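# Carry drink-carton tray from coffee table to counter

## Task

Move the tray holding three drink cartons from the coffee table onto the counter so that the tray's entire bottom rests on the counter and all three cartons are upright on it. Then release it and pull the robot away. The robot must not topple or be left leaning, and the result must hold without the robot's support.

## Robot and tools

Robot: LinearBot, an omnidirectional base with a column about 1.75 m tall. A carriage rides the column (lift_m, 0 to 1 m) and carries two identical six-joint arms (left, right), each with a two-finger gripper. Arm bases sit about 0.57 m + lift_m above the floor, 0.27 m ahead of the column and 0.33 m to each side; carriage parts hang about 0.15 m below them. A hand reaches 0.78 m from its shoulder but only about 0.38 m below its arm base. A hand is roughly 0.16 m long, 0.1 m wide (0.14 m open). Parked arm: joints 1 to 6 = 0, 0.05, 0.05, 1.45, 0, 0; parked robot footprint about 0.95 m wide by 0.7 m long. Cameras: carriage_camera (fixed, facing forward, tilted about 20 degrees down), left_wrist_camera and right_wrist_camera (looking past the fingertips). All images are 896x504.

Frames: base frame has its origin on the floor below the base centre, x forward, y left, z up. left_hand and right_hand are reported in it, each the midpoint between that hand's pads; quat_wxyz rotates base axes into hand axes (hand z along the fingers, fingers open along hand y; pointing straight up with joints 1, 5, 6 at 0 gives 1, 0, 0, 0). Odometry frame = base frame at scene start; base_odometry counts wheel turns only, so slip looks like travel; heading is left-positive, -3.142 to 3.142.

execute_actions: arguments actions (a list with one action, or empty to just read state and images) and cameras (list of carriage_camera, left_wrist_camera, right_wrist_camera or all; omitted/null means all, [] means none; an unknown name rejects the call). An action may contain base, joints, or both, started together. base holds exactly one relative move from where the base last measured itself: translate_m (metres, forward positive, -2 to 2), strafe_m (metres, left positive, -2 to 2) or rotate_rad (radians, counter-clockwise positive, -6.3 to 6.3). joints is one object keyed by joint name, covering both arms and the lift, each value an absolute target: lift_m 0 to 1 m; for each side X in left/right: X_joint1_rad -2.617 to 3.054 (arm swing about vertical, 0 forward, positive left); X_joint2_rad 0 to 3.141 (shoulder: 0 upper arm back and level, 1.57 upright, 3.14 forward level); X_joint3_rad 0 to 3.141 (elbow, 0 folded, 3.14 straight); X_joint4_rad -1.57 to 1.57 (wrist pitch, positive lifts fingertips); X_joint5_rad -1.57 to 1.57 (wrist yaw, positive turns fingertips right, opposite of joint 1); X_joint6_rad -2.094 to 2.094 (roll about finger axis, positive clockwise seen from forearm); X_gripper_m 0 to 0.093 m pad gap. Done-tolerances: lift 0.004, joints 1 and 5 and 6 0.02, joints 2 and 3 0.055, joint 4 0.04, gripper 0.004. Anything not named may keep pushing toward an earlier target. Unknown keys or out-of-range values reject the call with no motion. Arm speed up to 1.8 rad/s for joints 1 to 3, 2.7 rad/s for 4 to 6. Result: state, then images in the order the pictures line lists.

wait: seconds (0 to 10); nothing new is commanded, returns the same as an empty action. zoom_image: camera plus region [x0, y0, x1, y1] in pixels of that camera's latest full image, at most 504x504. read_manual: optional section, only licences; no motion. finished_scene: scene (the number of the scene being closed); irreversible, the result says whether the task succeeded. A reply with no tool call ends everything.

Result lines: base_status and joint_status tell how each commanded motion ended. done (for the base: wheels turned the full amount, slip included; a 1 to 2 mm move may stop short yet read done); off_target (resting away from target, maybe still pushing); contact_stop or time_out (target dropped, holds where it stopped). joint command not followed (with a cause line) means a self-collision check held back an arm's targets; gripper targets still run; named joints show not_followed and may be retried by later actions until valid targets are given. on_its_own lists uncommanded behaviour; held at means the held target, not the position. If any result reports a stop, later motion calls in that same reply are skipped. motor_effort: percent of max, positive toward larger joint values, bracket = peak of last action; biased and noisy. Falling lift effort while descending means a hand or load is resting on something. drive_wheels larger at rest than after free driving means the base is pressing on something. Joint torques and a Motor temperatures line per arm are also given. A gripper holding an object usually reads off_target. Hand readings drift from truth, more at long reach; a level hand droops 10 to 17 cm under 1 kg.

Cautions: the base contact_stops on hard wheel push or an arm displaced several degrees, but detection is late or missing, arms are unwatched during turns and usually during arm-moving actions, and the base can coast about 0.3 m after an arm touch. After a blocked drive, back off about 0.2 m (or turn back), repeat if still pressed. The base can slip under a table edge and the column then strikes it; reversing into such an edge can tip the robot. Arms have no contact stop and snap to target once freed. Tipping risk rises with a high carriage, outstretched arms, hand loads, pulling, or abrupt stops; about 1.5 kg per hand forward can topple it, and only images reveal leaning. Never let the arms strike or squeeze each other; if held back, move the withheld arm clear first, the other in a later action. ARM HIT flags a hard self-hit. Heat: outstretched or loaded arms warm quickly; MOTOR HOT at 75 °C, a 10 s arm stop at 90 °C, and at 100 °C the arm goes limp and drops until cooled; stopped keys show limit_stop_at_motor_heat, so resend targets. Grip force is about 45 to 60 N per pad. Avoid drops, slams and hard shoves; loose objects may occasionally be nudged by outside pushes.

Each tool is called after "Emit:" as name(argument=value, ...) on one line, values as JSON.

## Session

I'll start by observing the scene.

Emit:
execute_actions(actions=[])

Scene clock: 0.00 s.
Joint torques (N m, as the arm reports them, + toward a larger angle): no reading
Motor temperatures (°C, as the motors report them): left_arm=[26 29 27 28 29 28] | right_arm=[26 27 26 26 29 28]
base_odometry: x=+0.000 y=+0.000 heading=+0.000 (m, m, rad; odometry frame)
base_status: not commanded
joint_positions: lift_m=+0.302 left_joint1_rad=+0.005 left_joint2_rad=+0.053 left_joint3_rad=+0.036 left_joint4_rad=+1.469 left_joint5_rad=-0.025 left_joint6_rad=-0.022 left_gripper_m=+0.094 right_joint1_rad=+0.015 right_joint2_rad=+0.054 right_joint3_rad=+0.065 right_joint4_rad=+1.470 right_joint5_rad=-0.024 right_joint6_rad=-0.057 right_gripper_m=+0.094
joint_status: not commanded
motor_effort: lift_m=+23 drive_wheels=-2 (%)
left_hand: x=+0.3014 y=+0.3167 z=+1.3092 quat_wxyz=(+0.998, -0.013, +0.060, -0.008) (m; base frame)
right_hand: x=+0.2921 y=-0.3077 z=+1.3172 quat_wxyz=(+0.999, -0.014, +0.044, -0.020) (m; base frame)
pictures: carriage_camera, left_wrist_camera, right_wrist_camera
Images, in order (width x height): carriage_camera 896x504, left_wrist_camera 896x504, right_wrist_camera 896x504.

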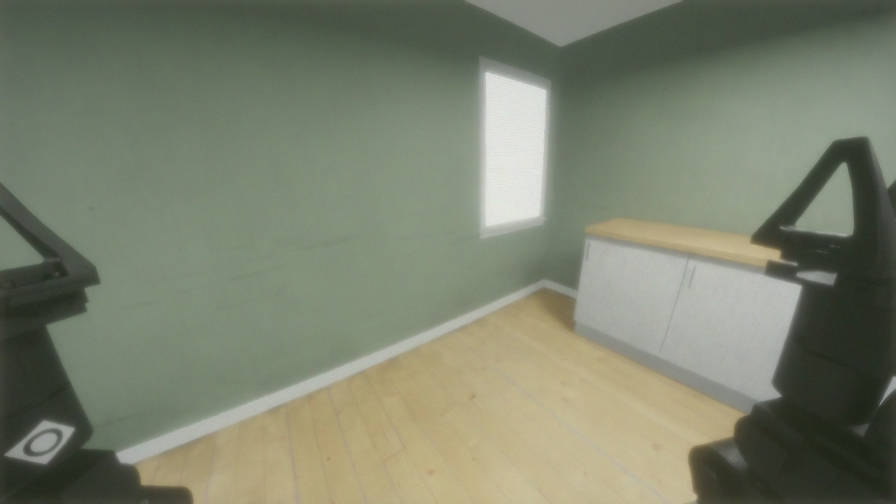

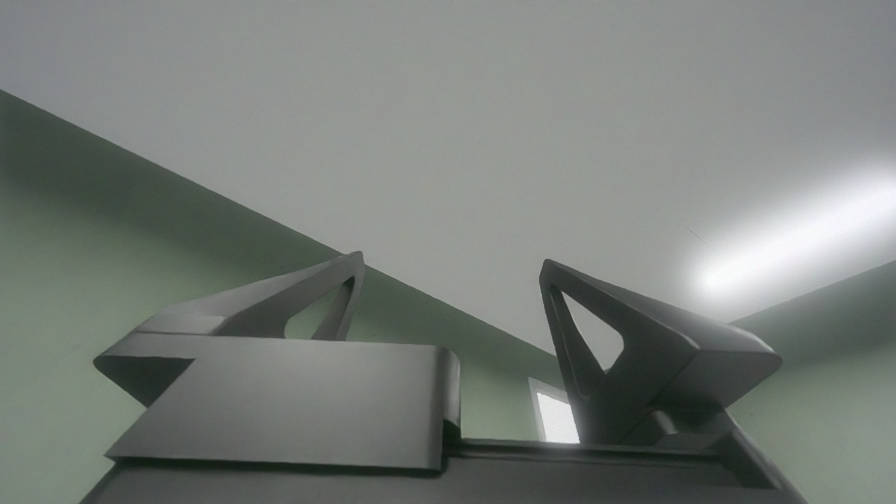

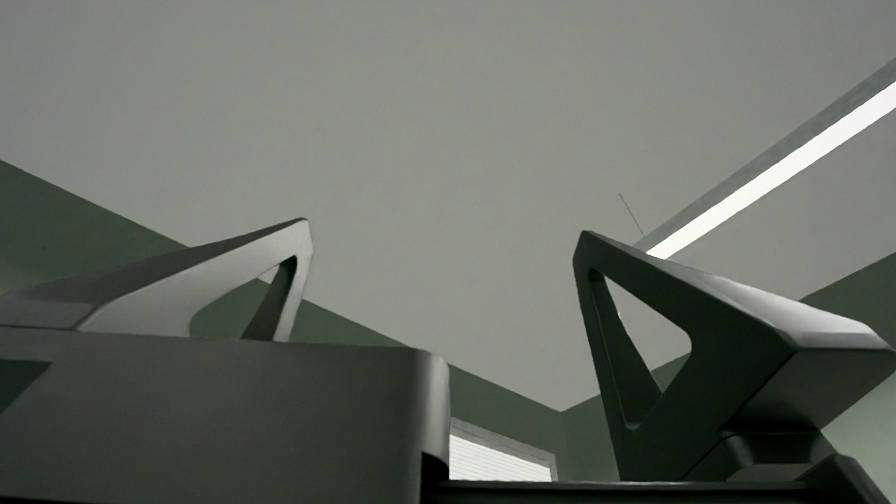

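Emit:
execute_actions(actions=[{"base": {"rotate_rad": -1.4}}], cameras=["carriage_camera"])

Scene clock: 6.60 s.
Joint torques (N m, as the arm reports them, + toward a larger angle): left_arm=[-0.11  5.12  5.03 -0.04  0.08 -0.02] | right_arm=[-0.23  3.93  6.46 -0.22  0.05  0.09]
Motor temperatures (°C, as the motors report them): left_arm=[26 29 28 28 29 28] | right_arm=[26 28 27 26 29 28]
base_odometry: x=+0.000 y=+0.000 heading=-1.400 (m, m, rad; odometry frame)
base_status: done
joint_positions: lift_m=+0.302 left_joint1_rad=+0.005 left_joint2_rad=+0.053 left_joint3_rad=+0.036 left_joint4_rad=+1.467 left_joint5_rad=-0.025 left_joint6_rad=-0.022 left_gripper_m=+0.094 right_joint1_rad=+0.015 right_joint2_rad=+0.054 right_joint3_rad=+0.065 right_joint4_rad=+1.470 right_joint5_rad=-0.024 right_joint6_rad=-0.057 right_gripper_m=+0.094
joint_status: not commanded
motor_effort: lift_m=+23(23) drive_wheels=+4(3) (%)
left_hand: x=+0.3017 y=+0.3167 z=+1.3092 quat_wxyz=(+0.998, -0.013, +0.060, -0.008) (m; base frame)
right_hand: x=+0.2922 y=-0.3077 z=+1.3172 quat_wxyz=(+0.999, -0.014, +0.044, -0.020) (m; base frame)
pictures: carriage_camera
Images, in order (width x height): carriage_camera 896x504.

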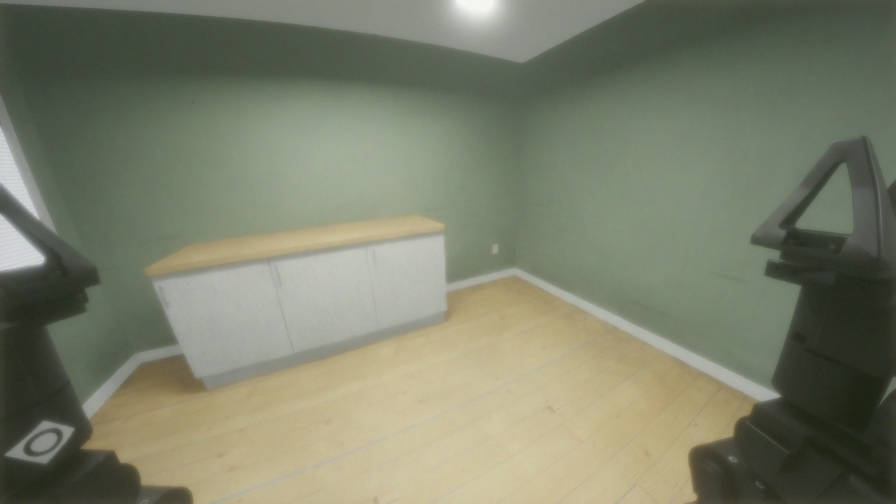

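Emit:
execute_actions(actions=[{"base": {"rotate_rad": -1.6}}], cameras=["carriage_camera"])

Scene clock: 12.27 s.
Joint torques (N m, as the arm reports them, + toward a larger angle): left_arm=[-0.06  5.1   5.04 -0.05  0.11 -0.02] | right_arm=[-0.2   3.94  6.34 -0.23  0.06  0.09]
Motor temperatures (°C, as the motors report them): left_arm=[26 29 28 28 29 28] | right_arm=[26 28 27 26 29 28]
base_odometry: x=+0.000 y=+0.000 heading=-3.000 (m, m, rad; odometry frame)
base_status: done
joint_positions: lift_m=+0.302 left_joint1_rad=+0.005 left_joint2_rad=+0.053 left_joint3_rad=+0.036 left_joint4_rad=+1.467 left_joint5_rad=-0.025 left_joint6_rad=-0.022 left_gripper_m=+0.094 right_joint1_rad=+0.015 right_joint2_rad=+0.054 right_joint3_rad=+0.065 right_joint4_rad=+1.470 right_joint5_rad=-0.024 right_joint6_rad=-0.057 right_gripper_m=+0.094
joint_status: not commanded
motor_effort: lift_m=+23(23) drive_wheels=+2(8) (%)
left_hand: x=+0.3019 y=+0.3167 z=+1.3092 quat_wxyz=(+0.998, -0.013, +0.061, -0.008) (m; base frame)
right_hand: x=+0.2923 y=-0.3077 z=+1.3171 quat_wxyz=(+0.999, -0.014, +0.044, -0.020) (m; base frame)
pictures: carriage_camera
Images, in order (width x height): carriage_camera 896x504.

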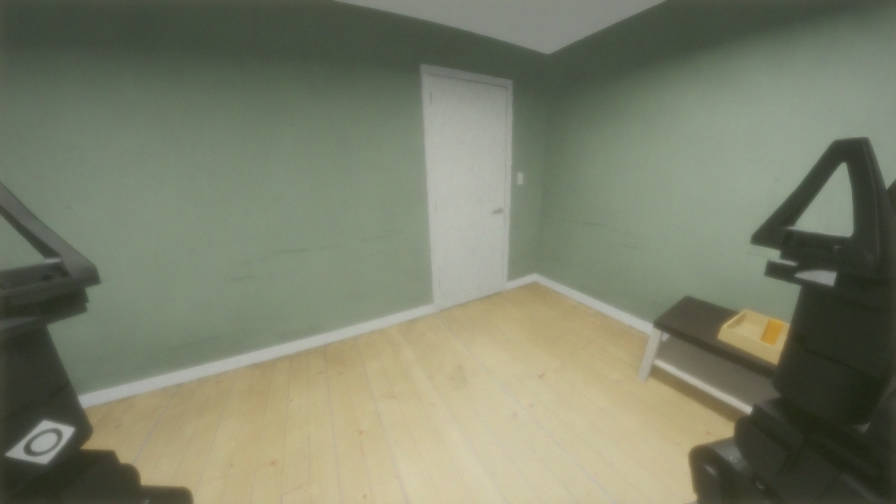

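Emit:
execute_actions(actions=[{"base": {"rotate_rad": -1.0}}], cameras=["carriage_camera"])

Scene clock: 19.50 s.
Joint torques (N m, as the arm reports them, + toward a larger angle): left_arm=[-0.11  5.07  4.97 -0.05  0.09 -0.02] | right_arm=[-0.24  3.91  6.35 -0.23  0.06  0.08]
Motor temperatures (°C, as the motors report them): left_arm=[26 29 29 28 29 28] | right_arm=[26 28 28 26 29 28]
base_odometry: x=+0.000 y=+0.000 heading=+2.284 (m, m, rad; odometry frame)
base_status: done
joint_positions: lift_m=+0.302 left_joint1_rad=+0.005 left_joint2_rad=+0.053 left_joint3_rad=+0.036 left_joint4_rad=+1.466 left_joint5_rad=-0.025 left_joint6_rad=-0.022 left_gripper_m=+0.094 right_joint1_rad=+0.015 right_joint2_rad=+0.054 right_joint3_rad=+0.065 right_joint4_rad=+1.470 right_joint5_rad=-0.024 right_joint6_rad=-0.057 right_gripper_m=+0.094
joint_status: not commanded
motor_effort: lift_m=+23(23) drive_wheels=+3(5) (%)
left_hand: x=+0.3020 y=+0.3167 z=+1.3092 quat_wxyz=(+0.998, -0.013, +0.061, -0.008) (m; base frame)
right_hand: x=+0.2923 y=-0.3077 z=+1.3171 quat_wxyz=(+0.999, -0.014, +0.044, -0.020) (m; base frame)
pictures: carriage_camera
Images, in order (width x height): carriage_camera 896x504.

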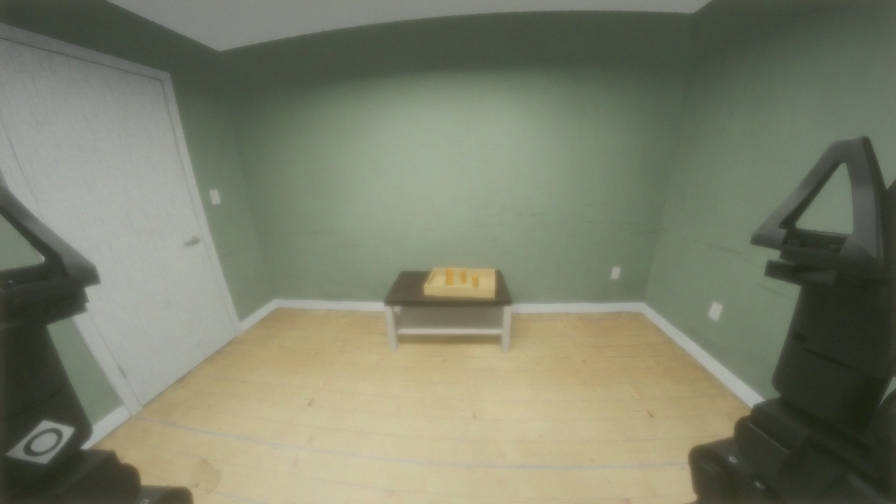

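Emit:
zoom_image(camera="carriage_camera", region=[370, 250, 530, 360])

Region (370, 250, 530, 360) of carriage_camera's 896x504 image, scaled by 3.150, with more detail than that image has; it fills the top 346 rows of this view, and the rest is white.

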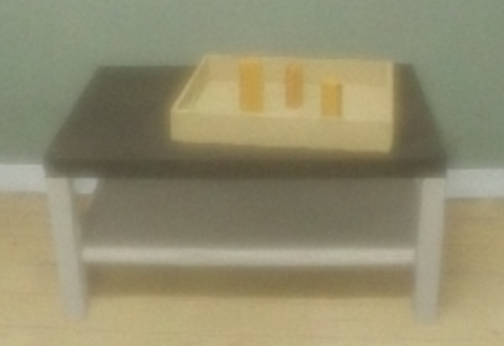

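Emit:
execute_actions(actions=[{"base": {"translate_m": 0.8}}], cameras=["carriage_camera"])

Scene clock: 106.20 s.
Joint torques (N m, as the arm reports them, + toward a larger angle): left_arm=[-0.1   5.04  5.04 -0.03  0.1  -0.02] | right_arm=[-0.25  3.92  6.42 -0.19  0.05  0.09]
Motor temperatures (°C, as the motors report them): left_arm=[26 31 33 28 29 28] | right_arm=[26 30 30 26 29 28]
base_odometry: x=-0.523 y=+0.606 heading=+2.283 (m, m, rad; odometry frame)
base_status: done
joint_positions: lift_m=+0.302 left_joint1_rad=+0.005 left_joint2_rad=+0.053 left_joint3_rad=+0.036 left_joint4_rad=+1.466 left_joint5_rad=-0.025 left_joint6_rad=-0.022 left_gripper_m=+0.094 right_joint1_rad=+0.015 right_joint2_rad=+0.054 right_joint3_rad=+0.065 right_joint4_rad=+1.468 right_joint5_rad=-0.024 right_joint6_rad=-0.057 right_gripper_m=+0.094
joint_status: not commanded
motor_effort: lift_m=+23(23) drive_wheels=-5(11) (%)
left_hand: x=+0.3020 y=+0.3167 z=+1.3092 quat_wxyz=(+0.998, -0.013, +0.061, -0.008) (m; base frame)
right_hand: x=+0.2926 y=-0.3077 z=+1.3171 quat_wxyz=(+0.999, -0.014, +0.045, -0.020) (m; base frame)
pictures: carriage_camera
Images, in order (width x height): carriage_camera 896x504.

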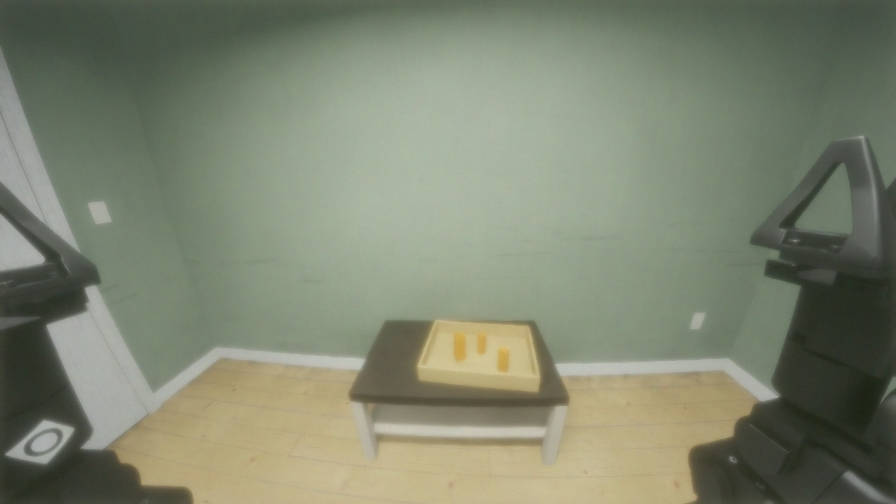

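Emit:
zoom_image(camera="carriage_camera", region=[340, 305, 580, 475])

Emit:
zoom_image(camera="carriage_camera", region=[405, 310, 555, 400])

Region (340, 305, 580, 475) of carriage_camera's 896x504 image, scaled by 2.100, with more detail than that image has; it fills the top 357 rows of this view, and the rest is white.

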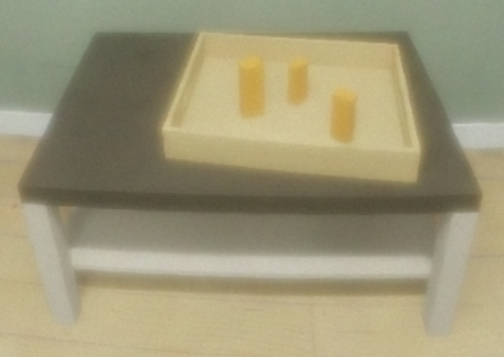

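Region (405, 310, 555, 400) of carriage_camera's 896x504 image, scaled by 3.360, with more detail than that image has; it fills the top 302 rows of this view, and the rest is white.

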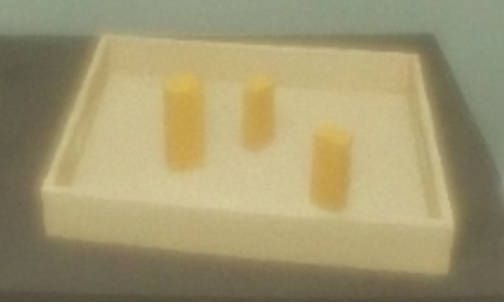

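Emit:
execute_actions(actions=[{"base": {"rotate_rad": -0.205}, "joints": {"left_joint1_rad": -0.19, "left_joint2_rad": 2.53, "left_joint3_rad": 1.2, "left_joint4_rad": -0.235, "left_joint5_rad": 0, "left_joint6_rad": -0.19, "left_gripper_m": 0.07, "right_joint1_rad": 0.19, "right_joint2_rad": 2.53, "right_joint3_rad": 1.2, "right_joint4_rad": -0.235, "right_joint5_rad": 0, "right_joint6_rad": 0.19, "right_gripper_m": 0.07}}])

Scene clock: 211.70 s.
Joint torques (N m, as the arm reports them, + toward a larger angle): left_arm=[ -0.93 -13.66   2.77   0.51   0.12  -0.07] | right_arm=[  0.13 -10.77   4.15   0.6    0.1    0.13]
Motor temperatures (°C, as the motors report them): left_arm=[26 32 35 29 29 28] | right_arm=[26 30 32 27 29 28]
base_odometry: x=-0.523 y=+0.606 heading=+2.078 (m, m, rad; odometry frame)
base_status: done
joint_positions: lift_m=+0.302 left_joint1_rad=-0.181 left_joint2_rad=+2.531 left_joint3_rad=+1.199 left_joint4_rad=-0.234 left_joint5_rad=-0.005 left_joint6_rad=-0.185 left_gripper_m=+0.070 right_joint1_rad=+0.185 right_joint2_rad=+2.530 right_joint3_rad=+1.194 right_joint4_rad=-0.237 right_joint5_rad=-0.006 right_joint6_rad=+0.186 right_gripper_m=+0.070
joint_status: all done
motor_effort: lift_m=+23(23) drive_wheels=+0(6) (%)
left_hand: x=+0.6179 y=+0.2494 z=+0.6771 quat_wxyz=(+0.003, -0.002, +1.000, +0.002) (m; base frame)
right_hand: x=+0.6145 y=-0.2466 z=+0.6768 quat_wxyz=(-0.002, +0.000, +1.000, +0.003) (m; base frame)
pictures: carriage_camera, left_wrist_camera, right_wrist_camera
Images, in order (width x height): carriage_camera 896x504, left_wrist_camera 896x504, right_wrist_camera 896x504.

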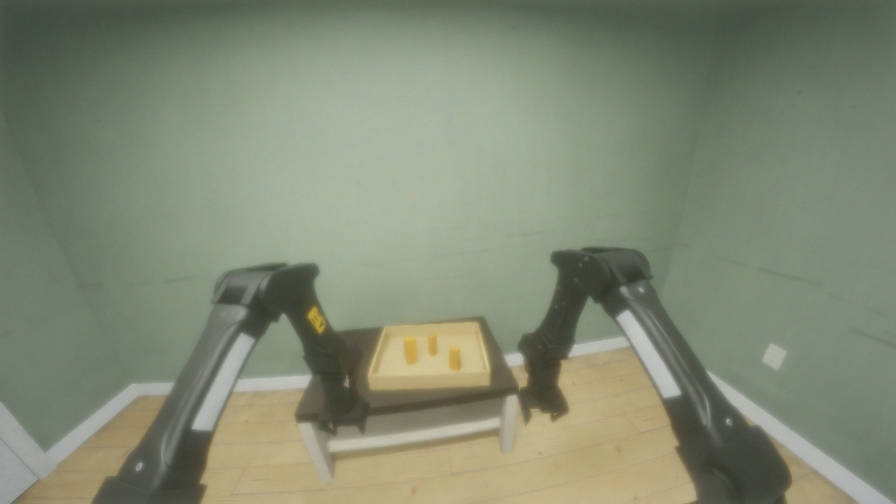

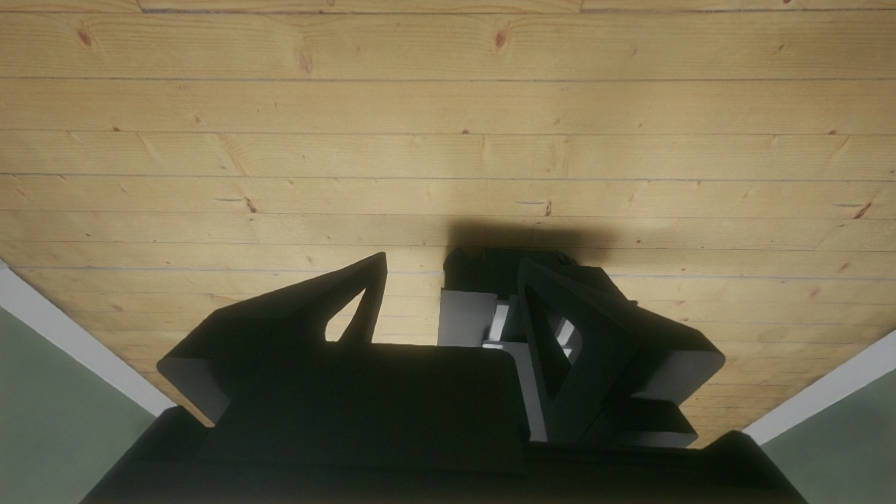

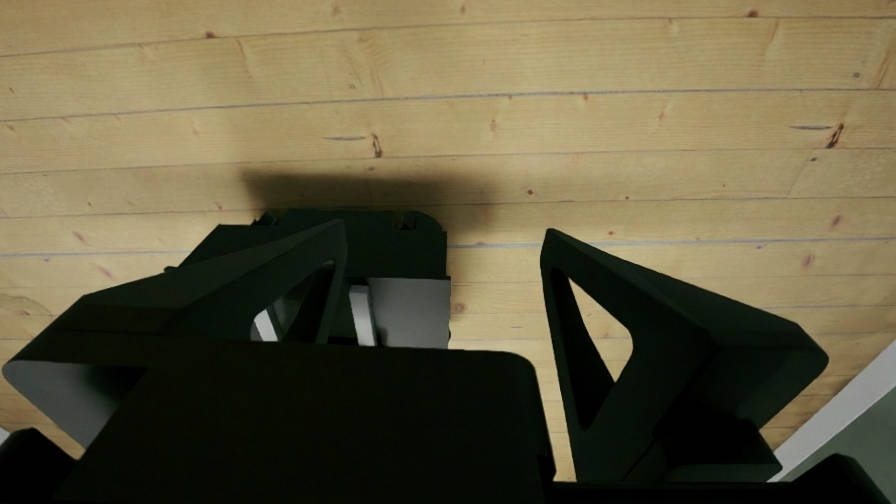

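Emit:
execute_actions(actions=[{"base": {"translate_m": 0.5}}])

Scene clock: 218.17 s.
Joint torques (N m, as the arm reports them, + toward a larger angle): left_arm=[ -0.89 -13.7    2.72   0.52   0.12  -0.07] | right_arm=[  0.09 -10.76   4.21   0.58   0.11   0.13]
Motor temperatures (°C, as the motors report them): left_arm=[26 34 35 29 29 28] | right_arm=[26 32 32 27 29 28]
base_odometry: x=-0.765 y=+1.043 heading=+2.078 (m, m, rad; odometry frame)
base_status: done
joint_positions: lift_m=+0.302 left_joint1_rad=-0.181 left_joint2_rad=+2.531 left_joint3_rad=+1.199 left_joint4_rad=-0.235 left_joint5_rad=-0.005 left_joint6_rad=-0.185 left_gripper_m=+0.070 right_joint1_rad=+0.185 right_joint2_rad=+2.530 right_joint3_rad=+1.194 right_joint4_rad=-0.236 right_joint5_rad=-0.006 right_joint6_rad=+0.186 right_gripper_m=+0.070
joint_status: not commanded
motor_effort: lift_m=+23(23) drive_wheels=-4(8) (%)
left_hand: x=+0.6178 y=+0.2494 z=+0.6771 quat_wxyz=(+0.003, -0.002, +1.000, +0.002) (m; base frame)
right_hand: x=+0.6148 y=-0.2466 z=+0.6768 quat_wxyz=(-0.001, +0.000, +1.000, +0.003) (m; base frame)
pictures: carriage_camera, left_wrist_camera, right_wrist_camera
Images, in order (width x height): carriage_camera 896x504, left_wrist_camera 896x504, right_wrist_camera 896x504.

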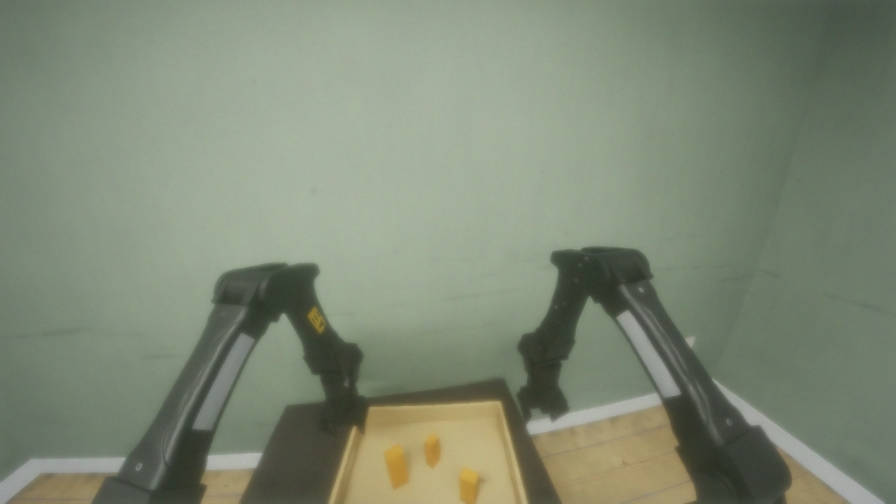

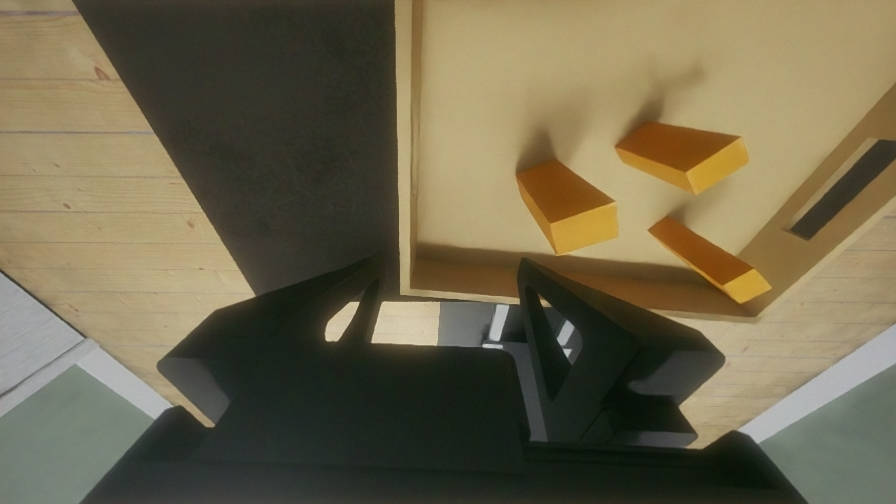

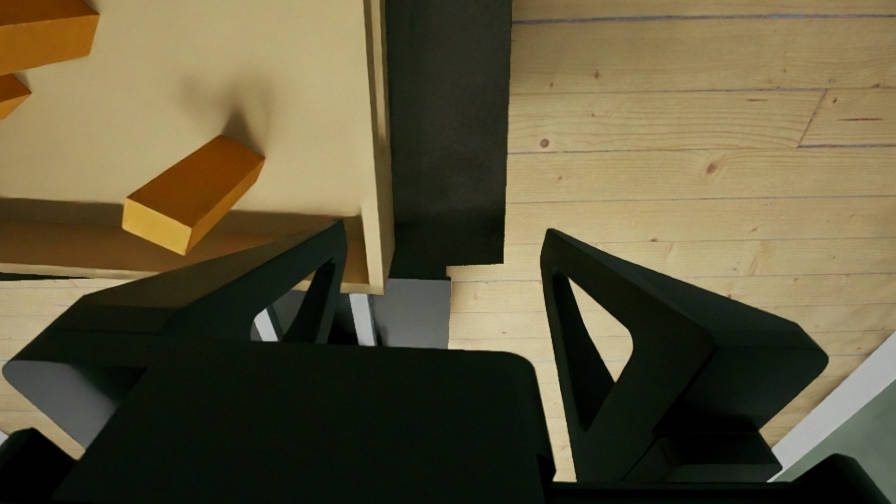

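Emit:
execute_actions(actions=[{"base": {"rotate_rad": -0.08}, "joints": {"lift_m": 0.24}}], cameras=[])

Emit:
execute_actions(actions=[{"base": {"strafe_m": 0.09}}])

Scene clock: 248.27 s.
Joint torques (N m, as the arm reports them, + toward a larger angle): left_arm=[ -0.49 -13.73   2.72   0.5    0.11  -0.09] | right_arm=[ -0.04 -10.85   4.2    0.55   0.12   0.13]
Motor temperatures (°C, as the motors report them): left_arm=[26 42 33 29 29 28] | right_arm=[26 38 31 27 29 28]
base_odometry: x=-0.765 y=+1.043 heading=+1.998 (m, m, rad; odometry frame)
base_status: done
joint_positions: lift_m=+0.240 left_joint1_rad=-0.185 left_joint2_rad=+2.532 left_joint3_rad=+1.199 left_joint4_rad=-0.234 left_joint5_rad=-0.004 left_joint6_rad=-0.185 left_gripper_m=+0.070 right_joint1_rad=+0.188 right_joint2_rad=+2.532 right_joint3_rad=+1.194 right_joint4_rad=-0.236 right_joint5_rad=-0.005 right_joint6_rad=+0.186 right_gripper_m=+0.070
joint_status: all done
motor_effort: lift_m=+21(21) drive_wheels=-3(10) (%)
left_hand: x=+0.6173 y=+0.2478 z=+0.6147 quat_wxyz=(+0.002, +0.000, +1.000, +0.001) (m; base frame)
right_hand: x=+0.6139 y=-0.2458 z=+0.6142 quat_wxyz=(-0.002, -0.001, +1.000, +0.002) (m; base frame)
pictures: none
No camera images: the call's "cameras" was empty. Leave "cameras" out to get every camera's image.

Scene clock: 249.80 s.
Joint torques (N m, as the arm reports them, + toward a larger angle): left_arm=[ -0.57 -13.82   2.73   0.5    0.11  -0.07] | right_arm=[ -0.23 -10.9    4.16   0.56   0.08   0.13]
Motor temperatures (°C, as the motors report them): left_arm=[26 42 33 29 29 28] | right_arm=[26 38 31 27 29 28]
base_odometry: x=-0.847 y=+1.006 heading=+1.998 (m, m, rad; odometry frame)
base_status: done
joint_positions: lift_m=+0.240 left_joint1_rad=-0.185 left_joint2_rad=+2.532 left_joint3_rad=+1.199 left_joint4_rad=-0.234 left_joint5_rad=-0.003 left_joint6_rad=-0.185 left_gripper_m=+0.070 right_joint1_rad=+0.190 right_joint2_rad=+2.532 right_joint3_rad=+1.194 right_joint4_rad=-0.236 right_joint5_rad=-0.005 right_joint6_rad=+0.186 right_gripper_m=+0.070
joint_status: not commanded
motor_effort: lift_m=+21(21) drive_wheels=-1(7) (%)
left_hand: x=+0.6173 y=+0.2478 z=+0.6147 quat_wxyz=(+0.002, +0.000, +1.000, +0.001) (m; base frame)
right_hand: x=+0.6139 y=-0.2452 z=+0.6142 quat_wxyz=(-0.002, -0.002, +1.000, +0.002) (m; base frame)
pictures: carriage_camera, left_wrist_camera, right_wrist_camera
Images, in order (width x height): carriage_camera 896x504, left_wrist_camera 896x504, right_wrist_camera 896x504.

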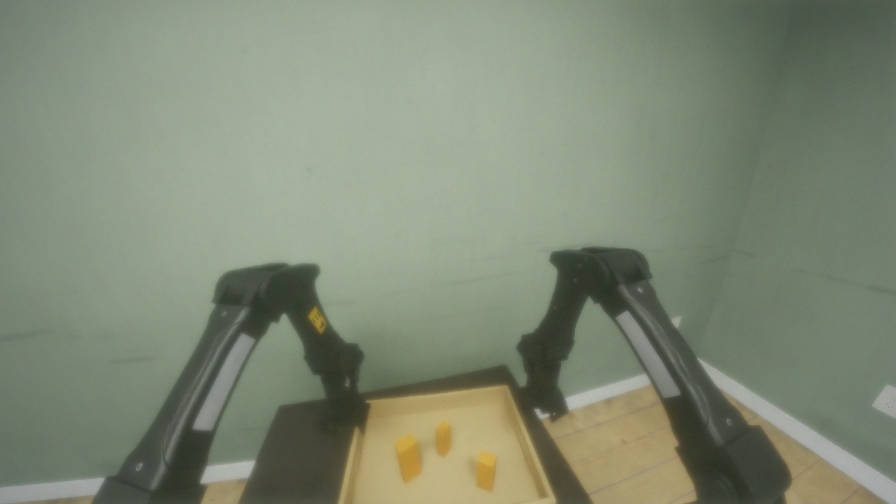

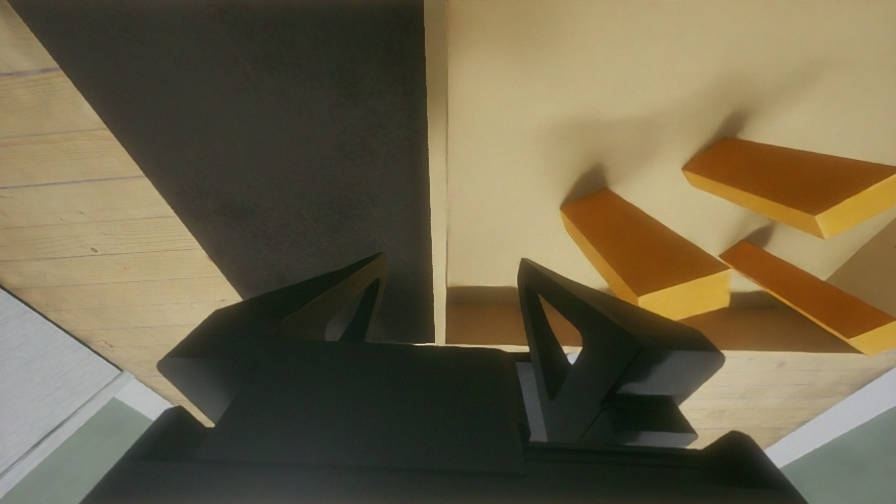

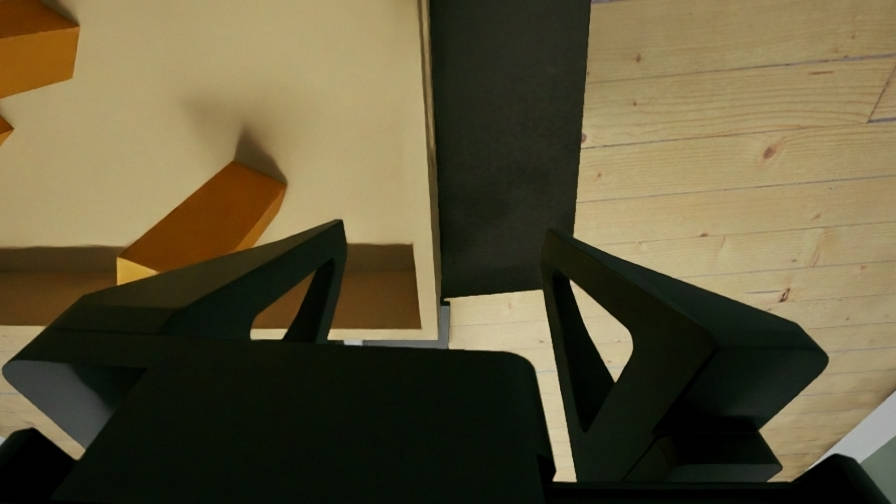

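Emit:
execute_actions(actions=[{"base": {"strafe_m": 0.012}, "joints": {"lift_m": 0.16}}])

Scene clock: 255.00 s.
Joint torques (N m, as the arm reports them, + toward a larger angle): left_arm=[ -0.55 -13.56   2.72   0.49   0.09  -0.09] | right_arm=[ -0.25 -10.77   4.13   0.54   0.09   0.14]
Motor temperatures (°C, as the motors report them): left_arm=[26 43 33 29 29 28] | right_arm=[26 39 31 27 29 28]
base_odometry: x=-0.858 y=+1.001 heading=+1.998 (m, m, rad; odometry frame)
base_status: done
joint_positions: lift_m=+0.160 left_joint1_rad=-0.185 left_joint2_rad=+2.530 left_joint3_rad=+1.199 left_joint4_rad=-0.234 left_joint5_rad=-0.003 left_joint6_rad=-0.185 left_gripper_m=+0.070 right_joint1_rad=+0.190 right_joint2_rad=+2.530 right_joint3_rad=+1.194 right_joint4_rad=-0.234 right_joint5_rad=-0.005 right_joint6_rad=+0.186 right_gripper_m=+0.070
joint_status: all done
motor_effort: lift_m=+21(21) drive_wheels=-2(8) (%)
left_hand: x=+0.6181 y=+0.2475 z=+0.5356 quat_wxyz=(+0.004, +0.000, +1.000, +0.001) (m; base frame)
right_hand: x=+0.6147 y=-0.2450 z=+0.5348 quat_wxyz=(+0.000, -0.002, +1.000, +0.002) (m; base frame)
pictures: carriage_camera, left_wrist_camera, right_wrist_camera
Images, in order (width x height): carriage_camera 896x504, left_wrist_camera 896x504, right_wrist_camera 896x504.

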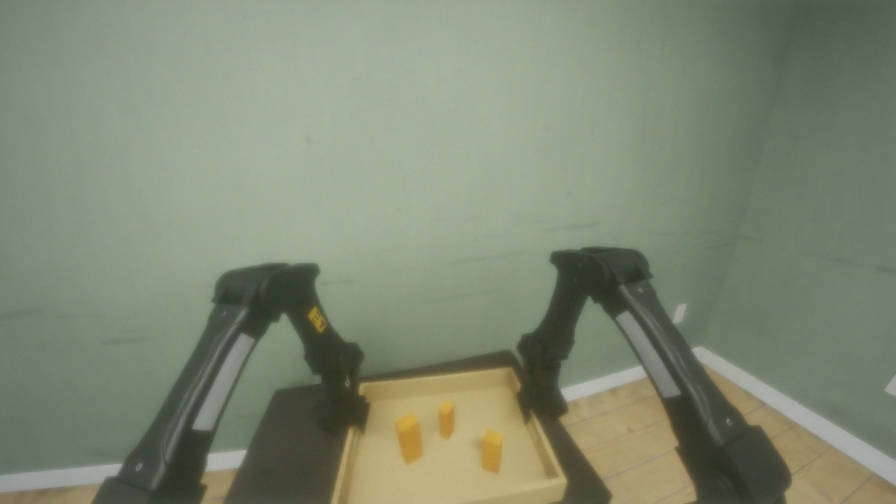

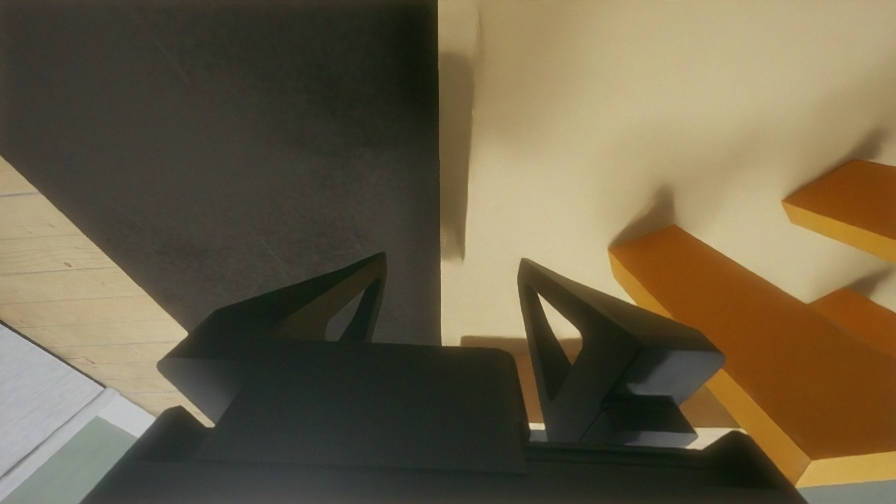

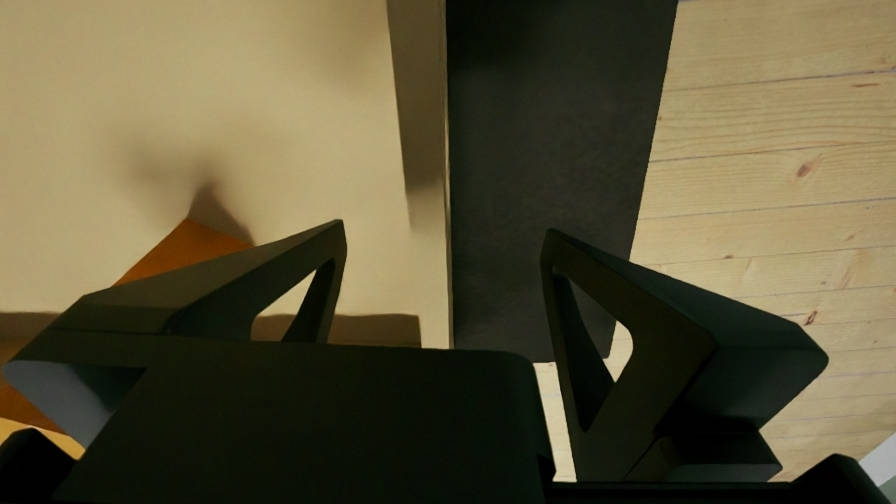

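Emit:
zoom_image(camera="carriage_camera", region=[300, 340, 600, 504])

Region (300, 340, 600, 504) of carriage_camera's 896x504 image, scaled by 1.680, with more detail than that image has; it fills the top 276 rows of this view, and the rest is white.

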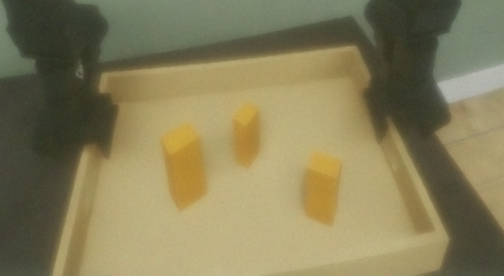

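Emit:
execute_actions(actions=[{"joints": {"lift_m": 0.114, "right_joint1_rad": 0.21, "right_joint6_rad": 0.21}}])

Scene clock: 281.80 s.
Joint torques (N m, as the arm reports them, + toward a larger angle): left_arm=[ -0.54 -13.64   2.65   0.49   0.11  -0.08] | right_arm=[  0.04 -10.99   4.1    0.51   0.09   0.13]
Motor temperatures (°C, as the motors report them): left_arm=[26 47 32 29 29 28] | right_arm=[26 42 30 27 29 28]
base_odometry: x=-0.858 y=+1.001 heading=+1.998 (m, m, rad; odometry frame)
base_status: not commanded
joint_positions: lift_m=+0.114 left_joint1_rad=-0.185 left_joint2_rad=+2.532 left_joint3_rad=+1.199 left_joint4_rad=-0.234 left_joint5_rad=-0.003 left_joint6_rad=-0.185 left_gripper_m=+0.070 right_joint1_rad=+0.206 right_joint2_rad=+2.533 right_joint3_rad=+1.194 right_joint4_rad=-0.234 right_joint5_rad=-0.004 right_joint6_rad=+0.205 right_gripper_m=+0.070
joint_status: all done
motor_effort: lift_m=+21(22) drive_wheels=-3(2) (%)
left_hand: x=+0.6174 y=+0.2477 z=+0.4888 quat_wxyz=(+0.003, +0.000, +1.000, +0.001) (m; base frame)
right_hand: x=+0.6130 y=-0.2398 z=+0.4880 quat_wxyz=(-0.001, +0.000, +1.000, +0.002) (m; base frame)
pictures: carriage_camera, left_wrist_camera, right_wrist_camera
Images, in order (width x height): carriage_camera 896x504, left_wrist_camera 896x504, right_wrist_camera 896x504.

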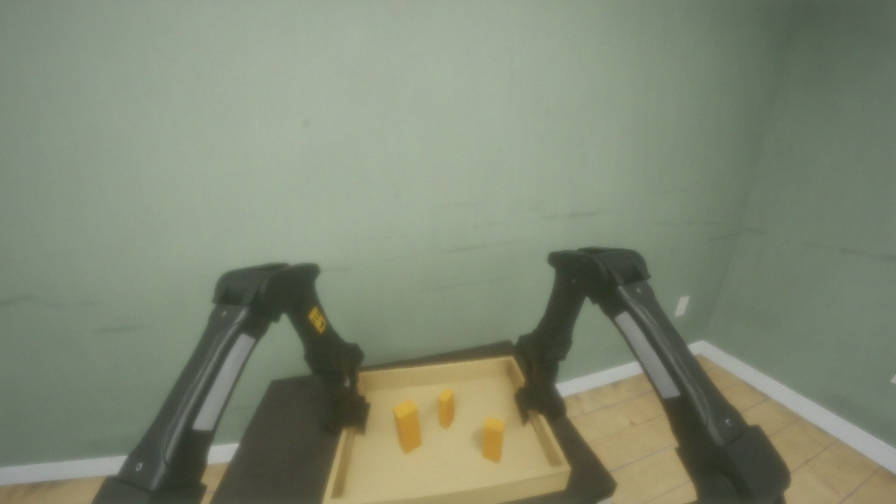

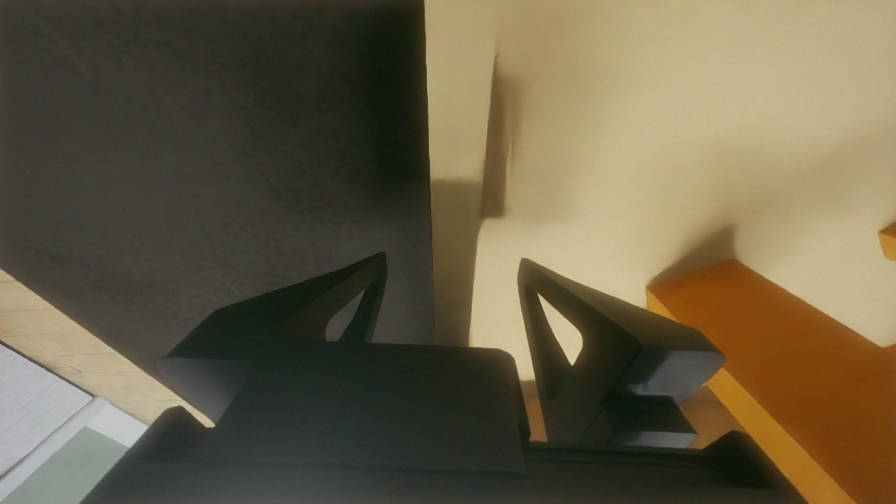

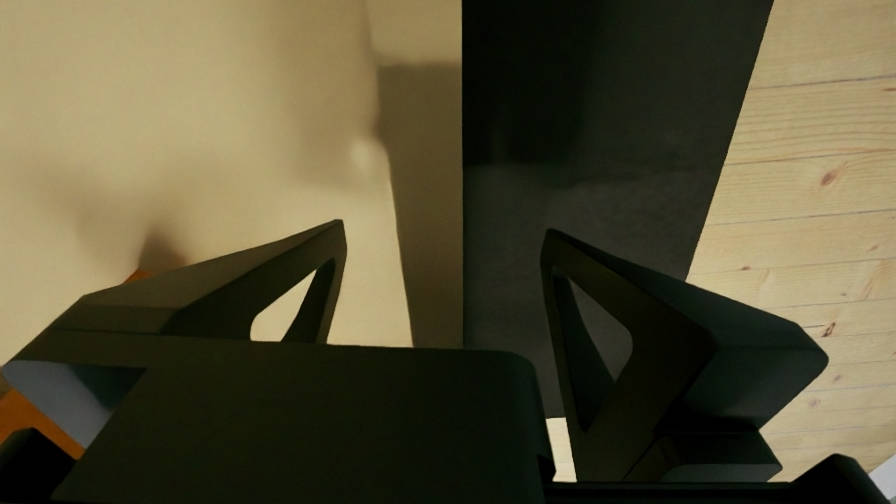

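Emit:
zoom_image(camera="carriage_camera", region=[310, 345, 590, 504])

Region (310, 345, 590, 504) of carriage_camera's 896x504 image, scaled by 1.800, with more detail than that image has; it fills the top 286 rows of this view, and the rest is white.

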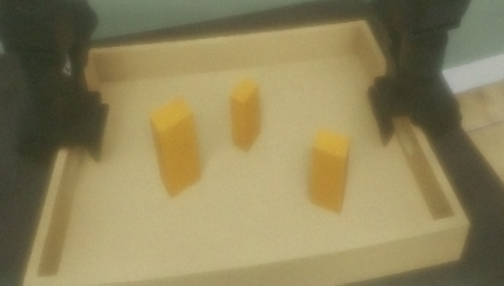

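Emit:
execute_actions(actions=[{"joints": {"left_gripper_m": 0.0, "right_gripper_m": 0.0}}])

Scene clock: 312.97 s.
Joint torques (N m, as the arm reports them, + toward a larger angle): left_arm=[ -0.59 -13.79   2.77   0.44   0.12   0.11] | right_arm=[ -0.33 -10.93   4.13   0.64   0.04   0.61]
Motor temperatures (°C, as the motors report them): left_arm=[26 49 32 29 29 28] | right_arm=[26 44 30 27 29 28]
base_odometry: x=-0.858 y=+1.001 heading=+1.998 (m, m, rad; odometry frame)
base_status: not commanded
joint_positions: lift_m=+0.114 left_joint1_rad=-0.185 left_joint2_rad=+2.532 left_joint3_rad=+1.199 left_joint4_rad=-0.224 left_joint5_rad=-0.005 left_joint6_rad=-0.201 left_gripper_m=+0.009 right_joint1_rad=+0.212 right_joint2_rad=+2.533 right_joint3_rad=+1.194 right_joint4_rad=-0.244 right_joint5_rad=+0.001 right_joint6_rad=+0.159 right_gripper_m=+0.010
joint_status: left_gripper_m off_target (ended at +0.009, target +0.000); right_gripper_m off_target (ended at +0.010, target +0.000)
motor_effort: lift_m=+21(21) drive_wheels=+1(1) (%)
left_hand: x=+0.6197 y=+0.2478 z=+0.4888 quat_wxyz=(+0.007, -0.008, +1.000, +0.001) (m; base frame)
right_hand: x=+0.6104 y=-0.2389 z=+0.4880 quat_wxyz=(-0.006, -0.027, +1.000, -0.001) (m; base frame)
pictures: carriage_camera, left_wrist_camera, right_wrist_camera
Images, in order (width x height): carriage_camera 896x504, left_wrist_camera 896x504, right_wrist_camera 896x504.

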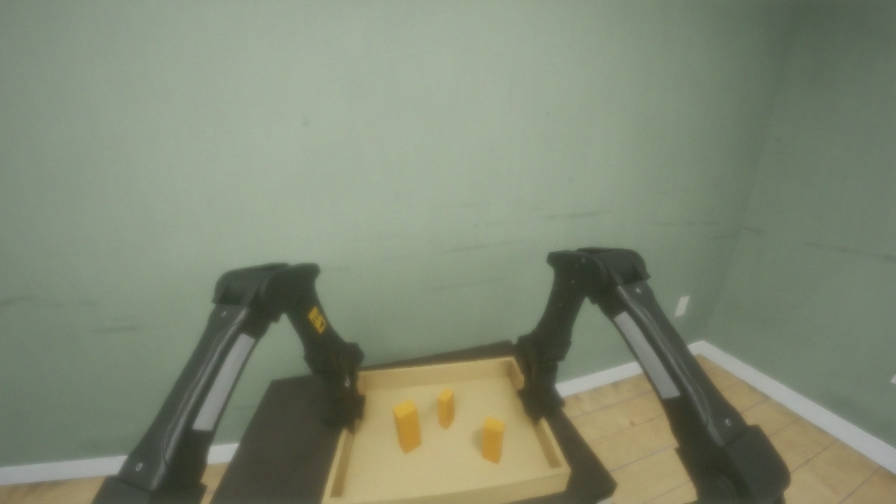

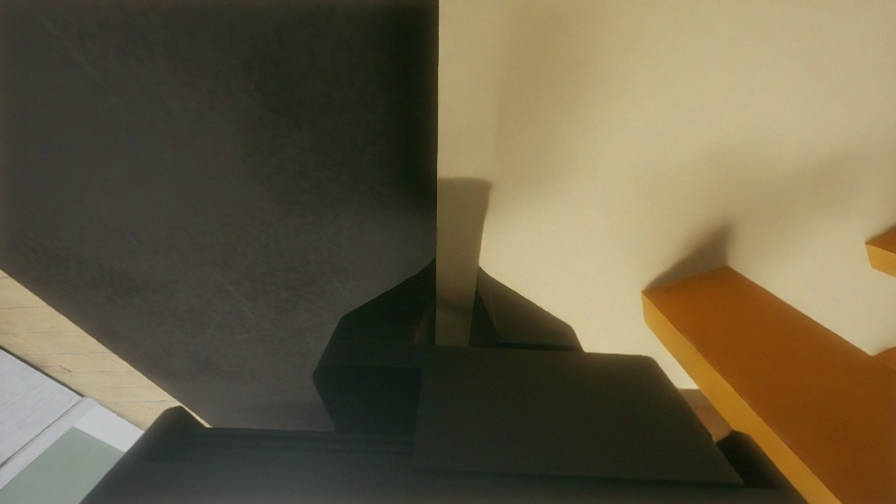

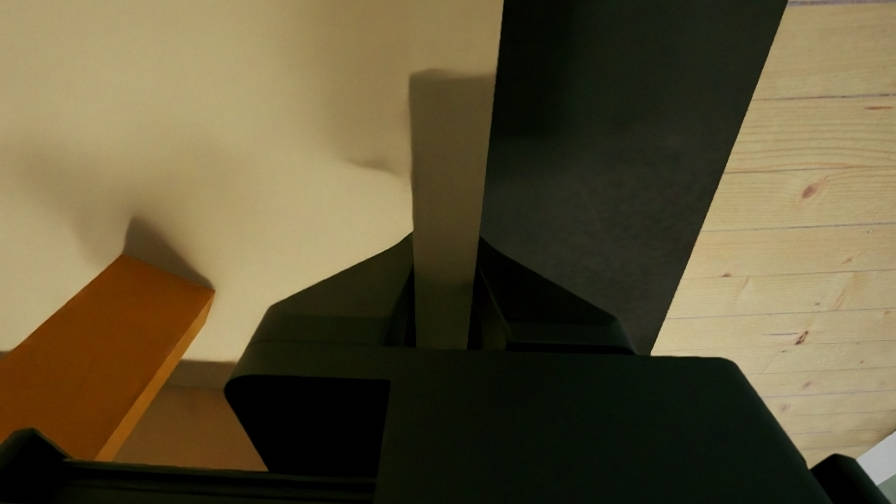

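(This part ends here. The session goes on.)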